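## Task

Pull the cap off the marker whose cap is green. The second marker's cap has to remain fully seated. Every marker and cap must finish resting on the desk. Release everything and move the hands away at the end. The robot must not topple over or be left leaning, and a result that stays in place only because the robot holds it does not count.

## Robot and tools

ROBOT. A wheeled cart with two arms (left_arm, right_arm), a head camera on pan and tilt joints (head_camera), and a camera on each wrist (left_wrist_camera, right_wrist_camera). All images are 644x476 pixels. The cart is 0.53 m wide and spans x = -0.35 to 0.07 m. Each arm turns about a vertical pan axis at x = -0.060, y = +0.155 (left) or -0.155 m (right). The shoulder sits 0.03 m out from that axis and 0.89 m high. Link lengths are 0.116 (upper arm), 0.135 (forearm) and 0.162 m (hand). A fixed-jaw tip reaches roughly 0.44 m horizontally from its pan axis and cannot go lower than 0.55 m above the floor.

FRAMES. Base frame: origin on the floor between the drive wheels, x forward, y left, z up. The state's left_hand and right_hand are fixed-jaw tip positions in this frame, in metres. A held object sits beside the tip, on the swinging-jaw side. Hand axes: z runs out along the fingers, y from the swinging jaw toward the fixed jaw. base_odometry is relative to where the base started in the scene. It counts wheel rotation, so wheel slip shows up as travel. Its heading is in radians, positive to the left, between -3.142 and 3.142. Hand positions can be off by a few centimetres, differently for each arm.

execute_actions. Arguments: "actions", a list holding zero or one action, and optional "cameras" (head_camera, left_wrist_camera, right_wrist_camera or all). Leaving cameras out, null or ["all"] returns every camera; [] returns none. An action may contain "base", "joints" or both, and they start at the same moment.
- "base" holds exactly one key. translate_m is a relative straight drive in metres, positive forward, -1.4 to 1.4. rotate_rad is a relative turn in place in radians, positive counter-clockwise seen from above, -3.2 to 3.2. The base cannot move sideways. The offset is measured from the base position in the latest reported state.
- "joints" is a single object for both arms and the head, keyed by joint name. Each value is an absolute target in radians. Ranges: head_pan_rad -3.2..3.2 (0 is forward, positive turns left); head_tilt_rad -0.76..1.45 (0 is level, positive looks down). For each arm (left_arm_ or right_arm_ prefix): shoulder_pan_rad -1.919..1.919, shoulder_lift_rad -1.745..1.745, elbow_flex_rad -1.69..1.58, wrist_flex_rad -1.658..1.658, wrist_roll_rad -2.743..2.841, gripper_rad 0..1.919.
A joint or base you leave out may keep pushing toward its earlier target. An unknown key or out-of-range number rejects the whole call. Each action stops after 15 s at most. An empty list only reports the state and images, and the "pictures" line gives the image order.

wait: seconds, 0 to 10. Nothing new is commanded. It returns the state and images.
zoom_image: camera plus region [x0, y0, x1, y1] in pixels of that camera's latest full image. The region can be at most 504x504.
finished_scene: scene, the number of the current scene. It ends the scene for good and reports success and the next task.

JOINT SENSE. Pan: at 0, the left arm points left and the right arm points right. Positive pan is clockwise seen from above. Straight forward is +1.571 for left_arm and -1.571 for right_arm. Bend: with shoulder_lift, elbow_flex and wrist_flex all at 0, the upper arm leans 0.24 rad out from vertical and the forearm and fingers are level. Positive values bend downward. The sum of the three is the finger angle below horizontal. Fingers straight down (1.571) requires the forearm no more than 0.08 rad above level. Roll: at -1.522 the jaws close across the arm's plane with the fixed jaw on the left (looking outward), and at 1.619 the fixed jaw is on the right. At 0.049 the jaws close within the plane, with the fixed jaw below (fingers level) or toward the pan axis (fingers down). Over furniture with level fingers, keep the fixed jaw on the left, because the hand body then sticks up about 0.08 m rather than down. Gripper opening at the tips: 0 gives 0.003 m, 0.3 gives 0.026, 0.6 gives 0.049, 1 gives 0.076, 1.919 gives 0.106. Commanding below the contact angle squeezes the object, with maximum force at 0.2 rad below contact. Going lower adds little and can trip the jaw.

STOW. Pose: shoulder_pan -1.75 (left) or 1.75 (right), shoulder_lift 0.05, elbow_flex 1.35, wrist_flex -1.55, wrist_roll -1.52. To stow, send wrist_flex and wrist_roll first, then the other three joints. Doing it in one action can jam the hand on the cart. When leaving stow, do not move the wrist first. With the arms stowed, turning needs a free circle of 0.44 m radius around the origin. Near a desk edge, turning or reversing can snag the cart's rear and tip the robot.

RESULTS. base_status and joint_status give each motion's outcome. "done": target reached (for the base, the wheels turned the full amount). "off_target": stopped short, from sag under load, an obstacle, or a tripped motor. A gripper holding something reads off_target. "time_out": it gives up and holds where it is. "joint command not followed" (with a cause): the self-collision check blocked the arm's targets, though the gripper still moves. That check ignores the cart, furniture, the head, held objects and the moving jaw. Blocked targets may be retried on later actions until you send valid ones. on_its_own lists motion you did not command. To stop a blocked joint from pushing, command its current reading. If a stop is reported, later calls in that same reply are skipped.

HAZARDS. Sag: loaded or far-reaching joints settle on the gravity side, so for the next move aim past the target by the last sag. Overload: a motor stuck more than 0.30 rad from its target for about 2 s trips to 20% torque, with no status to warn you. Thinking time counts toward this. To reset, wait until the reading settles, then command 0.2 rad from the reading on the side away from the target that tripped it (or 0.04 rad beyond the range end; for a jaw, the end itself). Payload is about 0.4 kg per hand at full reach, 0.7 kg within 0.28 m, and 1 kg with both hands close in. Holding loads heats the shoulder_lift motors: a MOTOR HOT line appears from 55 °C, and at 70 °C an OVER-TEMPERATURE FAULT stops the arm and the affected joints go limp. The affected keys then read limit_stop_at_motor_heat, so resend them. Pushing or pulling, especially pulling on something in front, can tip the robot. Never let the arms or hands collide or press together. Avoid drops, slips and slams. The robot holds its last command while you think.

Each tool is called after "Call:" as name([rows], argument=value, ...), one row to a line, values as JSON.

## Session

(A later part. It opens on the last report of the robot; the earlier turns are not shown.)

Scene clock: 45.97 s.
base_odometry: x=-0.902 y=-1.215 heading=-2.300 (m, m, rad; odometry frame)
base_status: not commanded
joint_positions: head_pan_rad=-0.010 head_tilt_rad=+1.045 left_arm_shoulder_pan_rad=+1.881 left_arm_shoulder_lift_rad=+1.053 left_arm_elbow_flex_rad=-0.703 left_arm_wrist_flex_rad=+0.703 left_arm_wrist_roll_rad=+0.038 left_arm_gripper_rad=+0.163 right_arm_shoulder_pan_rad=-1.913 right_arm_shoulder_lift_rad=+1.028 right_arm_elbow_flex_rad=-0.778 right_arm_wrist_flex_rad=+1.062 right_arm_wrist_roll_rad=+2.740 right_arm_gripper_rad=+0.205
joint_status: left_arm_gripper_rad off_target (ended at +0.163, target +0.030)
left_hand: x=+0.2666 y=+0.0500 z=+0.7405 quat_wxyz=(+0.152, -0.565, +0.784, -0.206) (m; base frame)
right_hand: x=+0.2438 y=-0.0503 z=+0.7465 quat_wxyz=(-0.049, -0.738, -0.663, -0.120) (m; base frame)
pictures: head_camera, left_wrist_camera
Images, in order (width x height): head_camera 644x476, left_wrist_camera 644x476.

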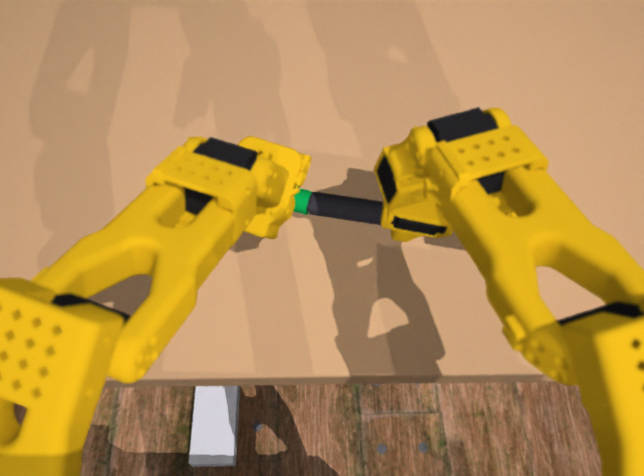

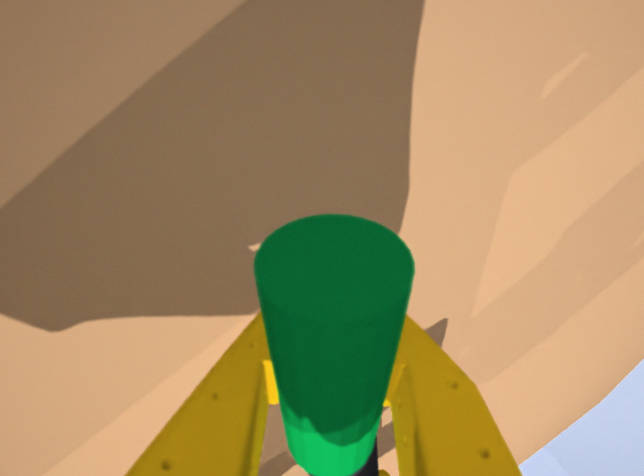

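Pull.

Call:
execute_actions([
  {"joints":{"left_arm_gripper_rad":0.0,"left_arm_shoulder_pan_rad":1.7,"right_arm_shoulder_pan_rad":-1.85,"left_arm_wrist_roll_rad":-0.05}},
])

Scene clock: 47.07 s.
base_odometry: x=-0.902 y=-1.215 heading=-2.300 (m, m, rad; odometry frame)
base_status: not commanded
joint_positions: head_pan_rad=-0.010 head_tilt_rad=+1.045 left_arm_shoulder_pan_rad=+1.838 left_arm_shoulder_lift_rad=+1.053 left_arm_elbow_flex_rad=-0.716 left_arm_wrist_flex_rad=+0.697 left_arm_wrist_roll_rad=-0.028 left_arm_gripper_rad=+0.161 right_arm_shoulder_pan_rad=-1.906 right_arm_shoulder_lift_rad=+1.030 right_arm_elbow_flex_rad=-0.803 right_arm_wrist_flex_rad=+1.062 right_arm_wrist_roll_rad=+2.740 right_arm_gripper_rad=+0.205
joint_status: left_arm_shoulder_pan_rad off_target (ended at +1.839, target +1.700); left_arm_wrist_roll_rad off_target (ended at -0.029, target -0.050); left_arm_gripper_rad off_target (ended at +0.161, target +0.000); right_arm_shoulder_pan_rad off_target (ended at -1.906, target -1.850)
left_hand: x=+0.2742 y=+0.0637 z=+0.7437 quat_wxyz=(+0.169, -0.555, +0.788, -0.205) (m; base frame)
right_hand: x=+0.2486 y=-0.0512 z=+0.7505 quat_wxyz=(-0.054, -0.739, -0.659, -0.130) (m; base frame)
pictures: head_camera, left_wrist_camera, right_wrist_camera
Images, in order (width x height): head_camera 644x476, left_wrist_camera 644x476, right_wrist_camera 644x476.

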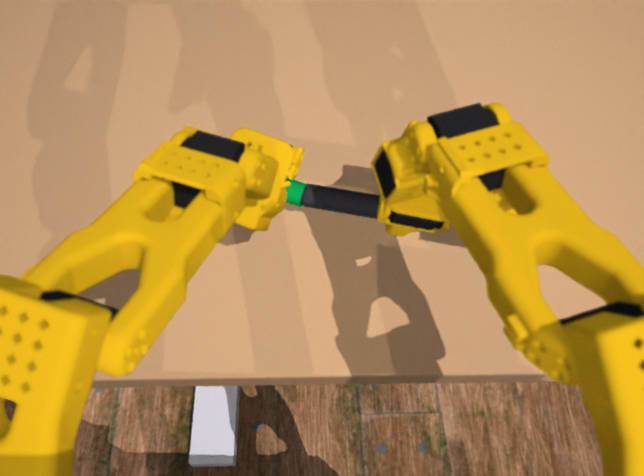

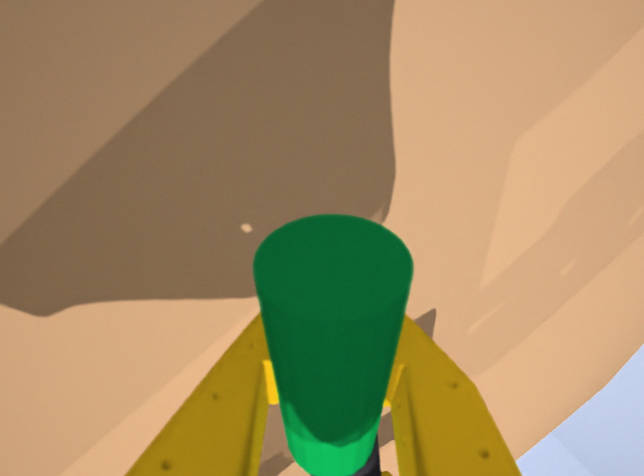

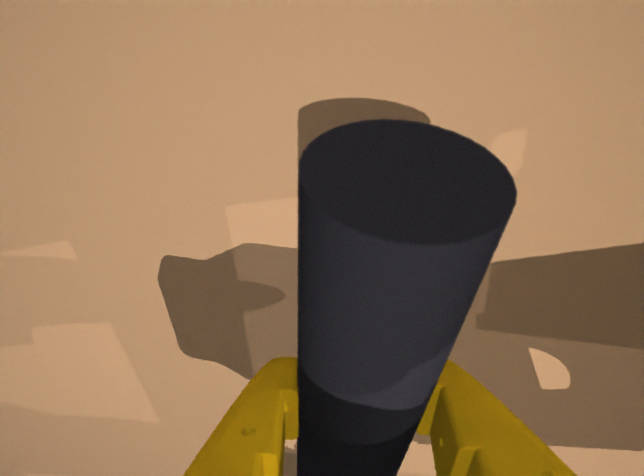

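Call:
execute_actions([
  {"joints":{"left_arm_shoulder_pan_rad":1.58,"right_arm_shoulder_pan_rad":-1.76}},
])

Scene clock: 48.10 s.
base_odometry: x=-0.902 y=-1.215 heading=-2.300 (m, m, rad; odometry frame)
base_status: not commanded
joint_positions: head_pan_rad=-0.010 head_tilt_rad=+1.045 left_arm_shoulder_pan_rad=+1.587 left_arm_shoulder_lift_rad=+1.058 left_arm_elbow_flex_rad=-0.716 left_arm_wrist_flex_rad=+0.696 left_arm_wrist_roll_rad=-0.041 left_arm_gripper_rad=+0.161 right_arm_shoulder_pan_rad=-1.765 right_arm_shoulder_lift_rad=+1.030 right_arm_elbow_flex_rad=-0.806 right_arm_wrist_flex_rad=+1.063 right_arm_wrist_roll_rad=+2.742 right_arm_gripper_rad=+0.205
joint_status: all done
left_hand: x=+0.2859 y=+0.1499 z=+0.7424 quat_wxyz=(+0.193, -0.645, +0.717, -0.180) (m; base frame)
right_hand: x=+0.2604 y=-0.0956 z=+0.7510 quat_wxyz=(-0.063, -0.783, -0.606, -0.126) (m; base frame)
pictures: head_camera, left_wrist_camera, right_wrist_camera
Images, in order (width x height): head_camera 644x476, left_wrist_camera 644x476, right_wrist_camera 644x476.

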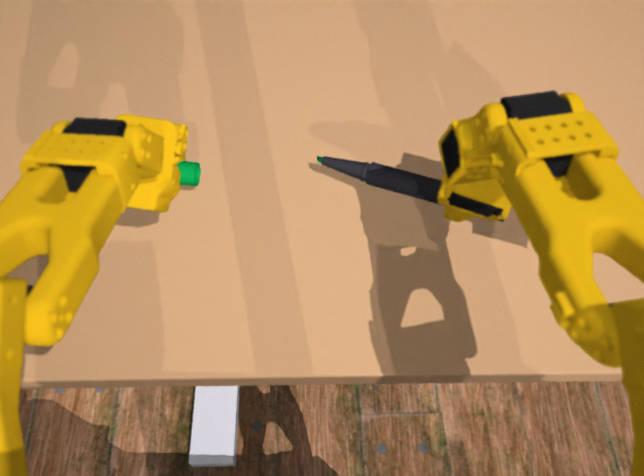

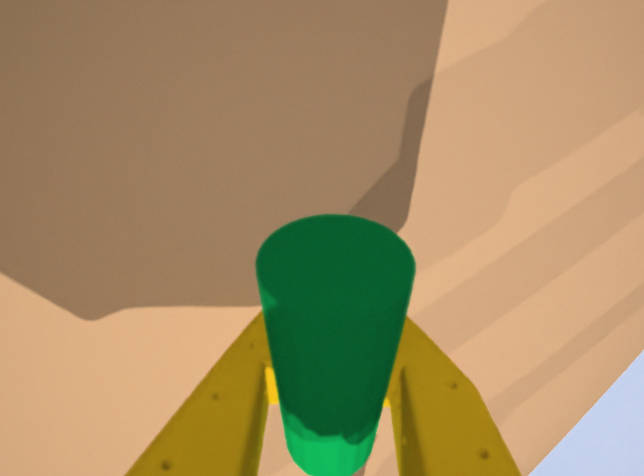

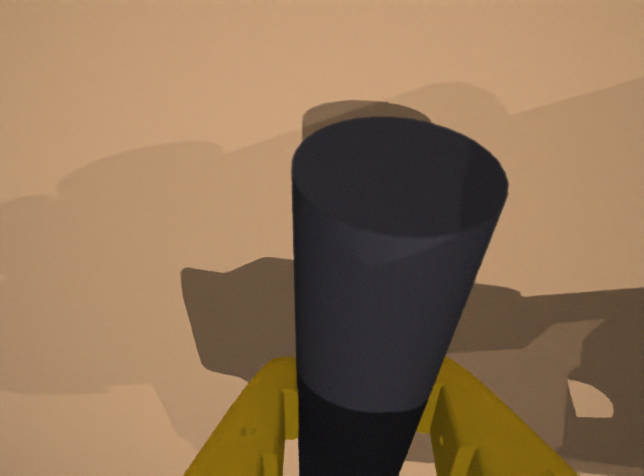

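Off. Lower both to the desk and release.

Call:
execute_actions([
  {"joints":{"left_arm_shoulder_lift_rad":1.075,"right_arm_shoulder_lift_rad":1.07}},
], cameras=["left_wrist_camera","right_wrist_camera"])

Call:
execute_actions([
  {"joints":{"left_arm_gripper_rad":0.4,"right_arm_gripper_rad":0.45}},
])

Scene clock: 50.07 s.
base_odometry: x=-0.902 y=-1.215 heading=-2.300 (m, m, rad; odometry frame)
base_status: not commanded
joint_positions: head_pan_rad=-0.010 head_tilt_rad=+1.045 left_arm_shoulder_pan_rad=+1.587 left_arm_shoulder_lift_rad=+1.075 left_arm_elbow_flex_rad=-0.723 left_arm_wrist_flex_rad=+0.696 left_arm_wrist_roll_rad=-0.041 left_arm_gripper_rad=+0.161 right_arm_shoulder_pan_rad=-1.765 right_arm_shoulder_lift_rad=+1.086 right_arm_elbow_flex_rad=-0.806 right_arm_wrist_flex_rad=+1.063 right_arm_wrist_roll_rad=+2.742 right_arm_gripper_rad=+0.205
joint_status: all done
left_hand: x=+0.2845 y=+0.1499 z=+0.7383 quat_wxyz=(+0.189, -0.646, +0.718, -0.176) (m; base frame)
right_hand: x=+0.2520 y=-0.0972 z=+0.7345 quat_wxyz=(-0.051, -0.786, -0.608, -0.101) (m; base frame)
pictures: left_wrist_camera, right_wrist_camera
Images, in order (width x height): left_wrist_camera 644x476, right_wrist_camera 644x476.

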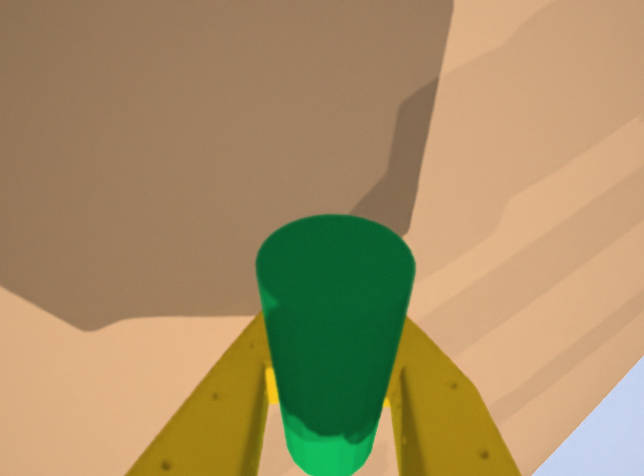

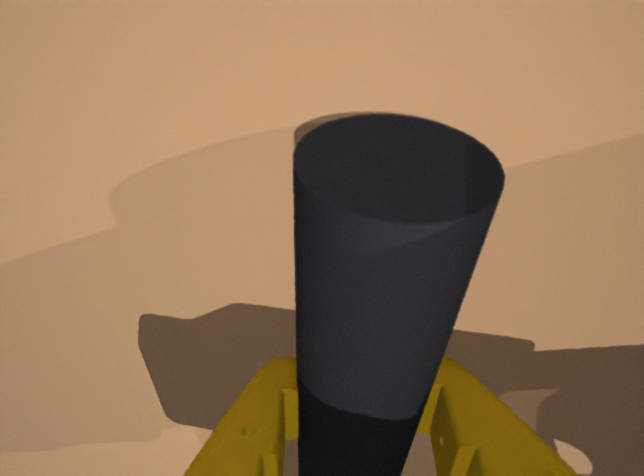

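Scene clock: 50.83 s.
base_odometry: x=-0.902 y=-1.215 heading=-2.300 (m, m, rad; odometry frame)
base_status: not commanded
joint_positions: head_pan_rad=-0.010 head_tilt_rad=+1.045 left_arm_shoulder_pan_rad=+1.587 left_arm_shoulder_lift_rad=+1.075 left_arm_elbow_flex_rad=-0.724 left_arm_wrist_flex_rad=+0.696 left_arm_wrist_roll_rad=-0.041 left_arm_gripper_rad=+0.388 right_arm_shoulder_pan_rad=-1.763 right_arm_shoulder_lift_rad=+1.083 right_arm_elbow_flex_rad=-0.810 right_arm_wrist_flex_rad=+1.063 right_arm_wrist_roll_rad=+2.742 right_arm_gripper_rad=+0.438
joint_status: all done
left_hand: x=+0.2848 y=+0.1499 z=+0.7386 quat_wxyz=(+0.190, -0.646, +0.718, -0.177) (m; base frame)
right_hand: x=+0.2534 y=-0.0975 z=+0.7362 quat_wxyz=(-0.053, -0.786, -0.607, -0.105) (m; base frame)
pictures: head_camera, left_wrist_camera, right_wrist_camera
Images, in order (width x height): head_camera 644x476, left_wrist_camera 644x476, right_wrist_camera 644x476.

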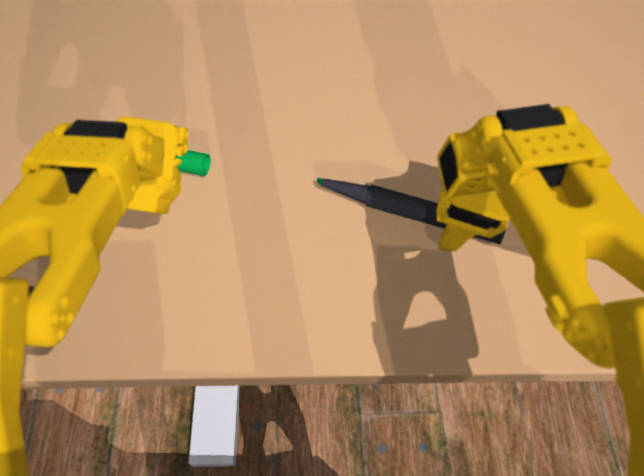

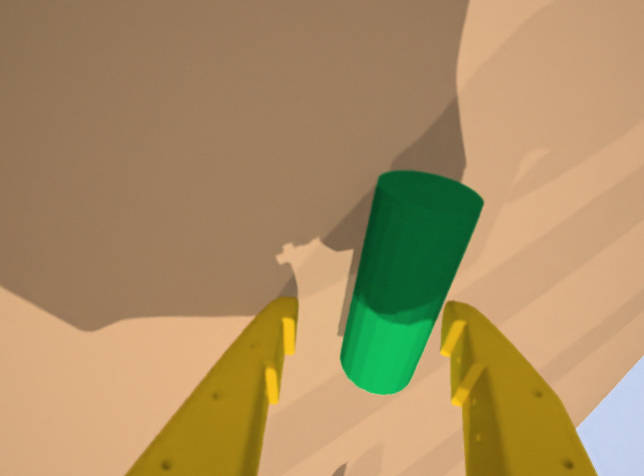

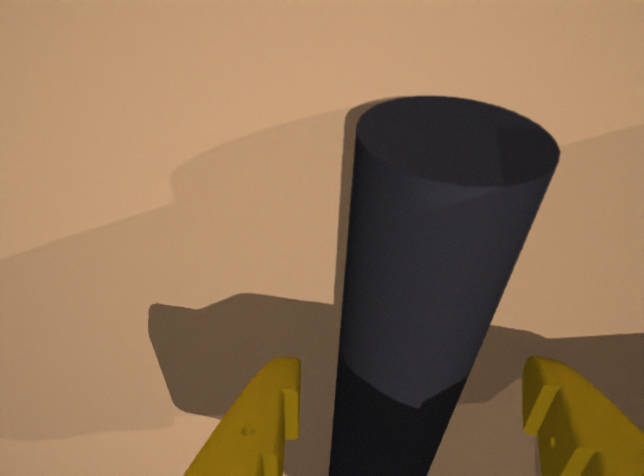

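Lift vertically (lift down, wrist compensating), then back away.

Call:
execute_actions([
  {"joints":{"left_arm_gripper_rad":0.7,"right_arm_gripper_rad":0.6,"left_arm_shoulder_lift_rad":0.6,"right_arm_shoulder_lift_rad":0.6,"left_arm_wrist_flex_rad":1.15,"right_arm_wrist_flex_rad":1.5}},
], cameras=["head_camera"])

Call:
execute_actions([
  {"base":{"translate_m":-0.35},"joints":{"head_tilt_rad":0.7,"left_arm_shoulder_pan_rad":1.2,"right_arm_shoulder_pan_rad":-1.2,"left_arm_shoulder_lift_rad":0.1,"right_arm_shoulder_lift_rad":0.1,"left_arm_elbow_flex_rad":-0.2,"right_arm_elbow_flex_rad":-0.2}},
], cameras=["head_camera"])

Scene clock: 52.47 s.
base_odometry: x=-0.902 y=-1.215 heading=-2.300 (m, m, rad; odometry frame)
base_status: not commanded
joint_positions: head_pan_rad=-0.010 head_tilt_rad=+1.045 left_arm_shoulder_pan_rad=+1.587 left_arm_shoulder_lift_rad=+0.662 left_arm_elbow_flex_rad=-0.721 left_arm_wrist_flex_rad=+1.144 left_arm_wrist_roll_rad=-0.041 left_arm_gripper_rad=+0.689 right_arm_shoulder_pan_rad=-1.763 right_arm_shoulder_lift_rad=+0.652 right_arm_elbow_flex_rad=-0.810 right_arm_wrist_flex_rad=+1.490 right_arm_wrist_roll_rad=+2.742 right_arm_gripper_rad=+0.592
joint_status: all done
left_hand: x=+0.2640 y=+0.1502 z=+0.8331 quat_wxyz=(+0.176, -0.649, +0.721, -0.164) (m; base frame)
right_hand: x=+0.2336 y=-0.1013 z=+0.8386 quat_wxyz=(-0.054, -0.786, -0.607, -0.107) (m; base frame)
pictures: head_camera
Images, in order (width x height): head_camera 644x476.

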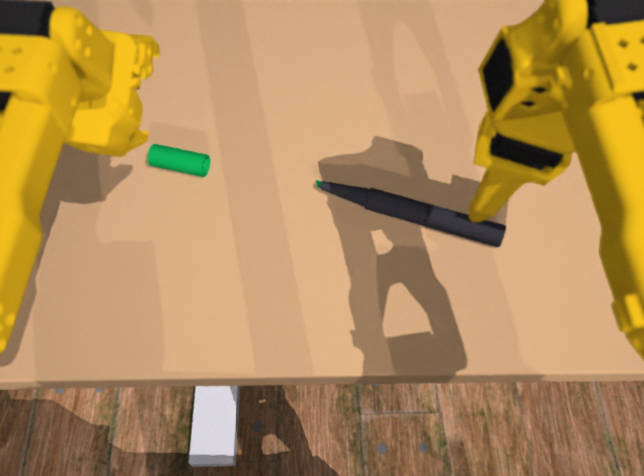

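Scene clock: 55.07 s.
base_odometry: x=-0.668 y=-0.954 heading=-2.296 (m, m, rad; odometry frame)
base_status: done
joint_positions: head_pan_rad=-0.010 head_tilt_rad=+0.714 left_arm_shoulder_pan_rad=+1.209 left_arm_shoulder_lift_rad=+0.148 left_arm_elbow_flex_rad=-0.193 left_arm_wrist_flex_rad=+1.144 left_arm_wrist_roll_rad=-0.042 left_arm_gripper_rad=+0.689 right_arm_shoulder_pan_rad=-1.206 right_arm_shoulder_lift_rad=+0.140 right_arm_elbow_flex_rad=-0.200 right_arm_wrist_flex_rad=+1.490 right_arm_wrist_roll_rad=+2.742 right_arm_gripper_rad=+0.592
joint_status: all done
left_hand: x=+0.1973 y=+0.2527 z=+0.8660 quat_wxyz=(+0.198, -0.774, +0.588, -0.124) (m; base frame)
right_hand: x=+0.1611 y=-0.2430 z=+0.8569 quat_wxyz=(-0.048, -0.927, -0.369, -0.052) (m; base frame)
pictures: head_camera
Images, in order (width x height): head_camera 644x476.

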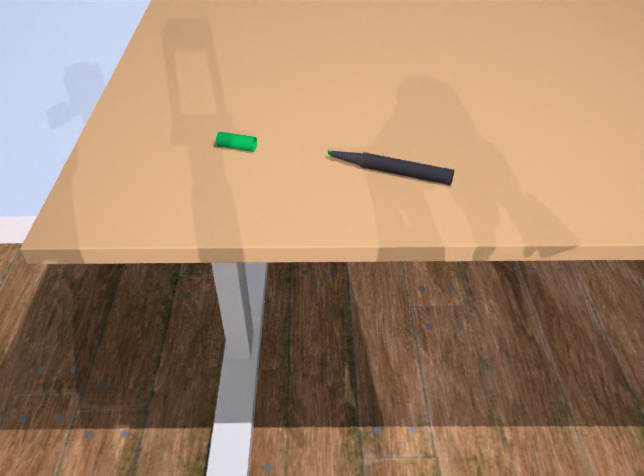

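Call:
finished_scene(scene=1)

The scene is finished: the task was done.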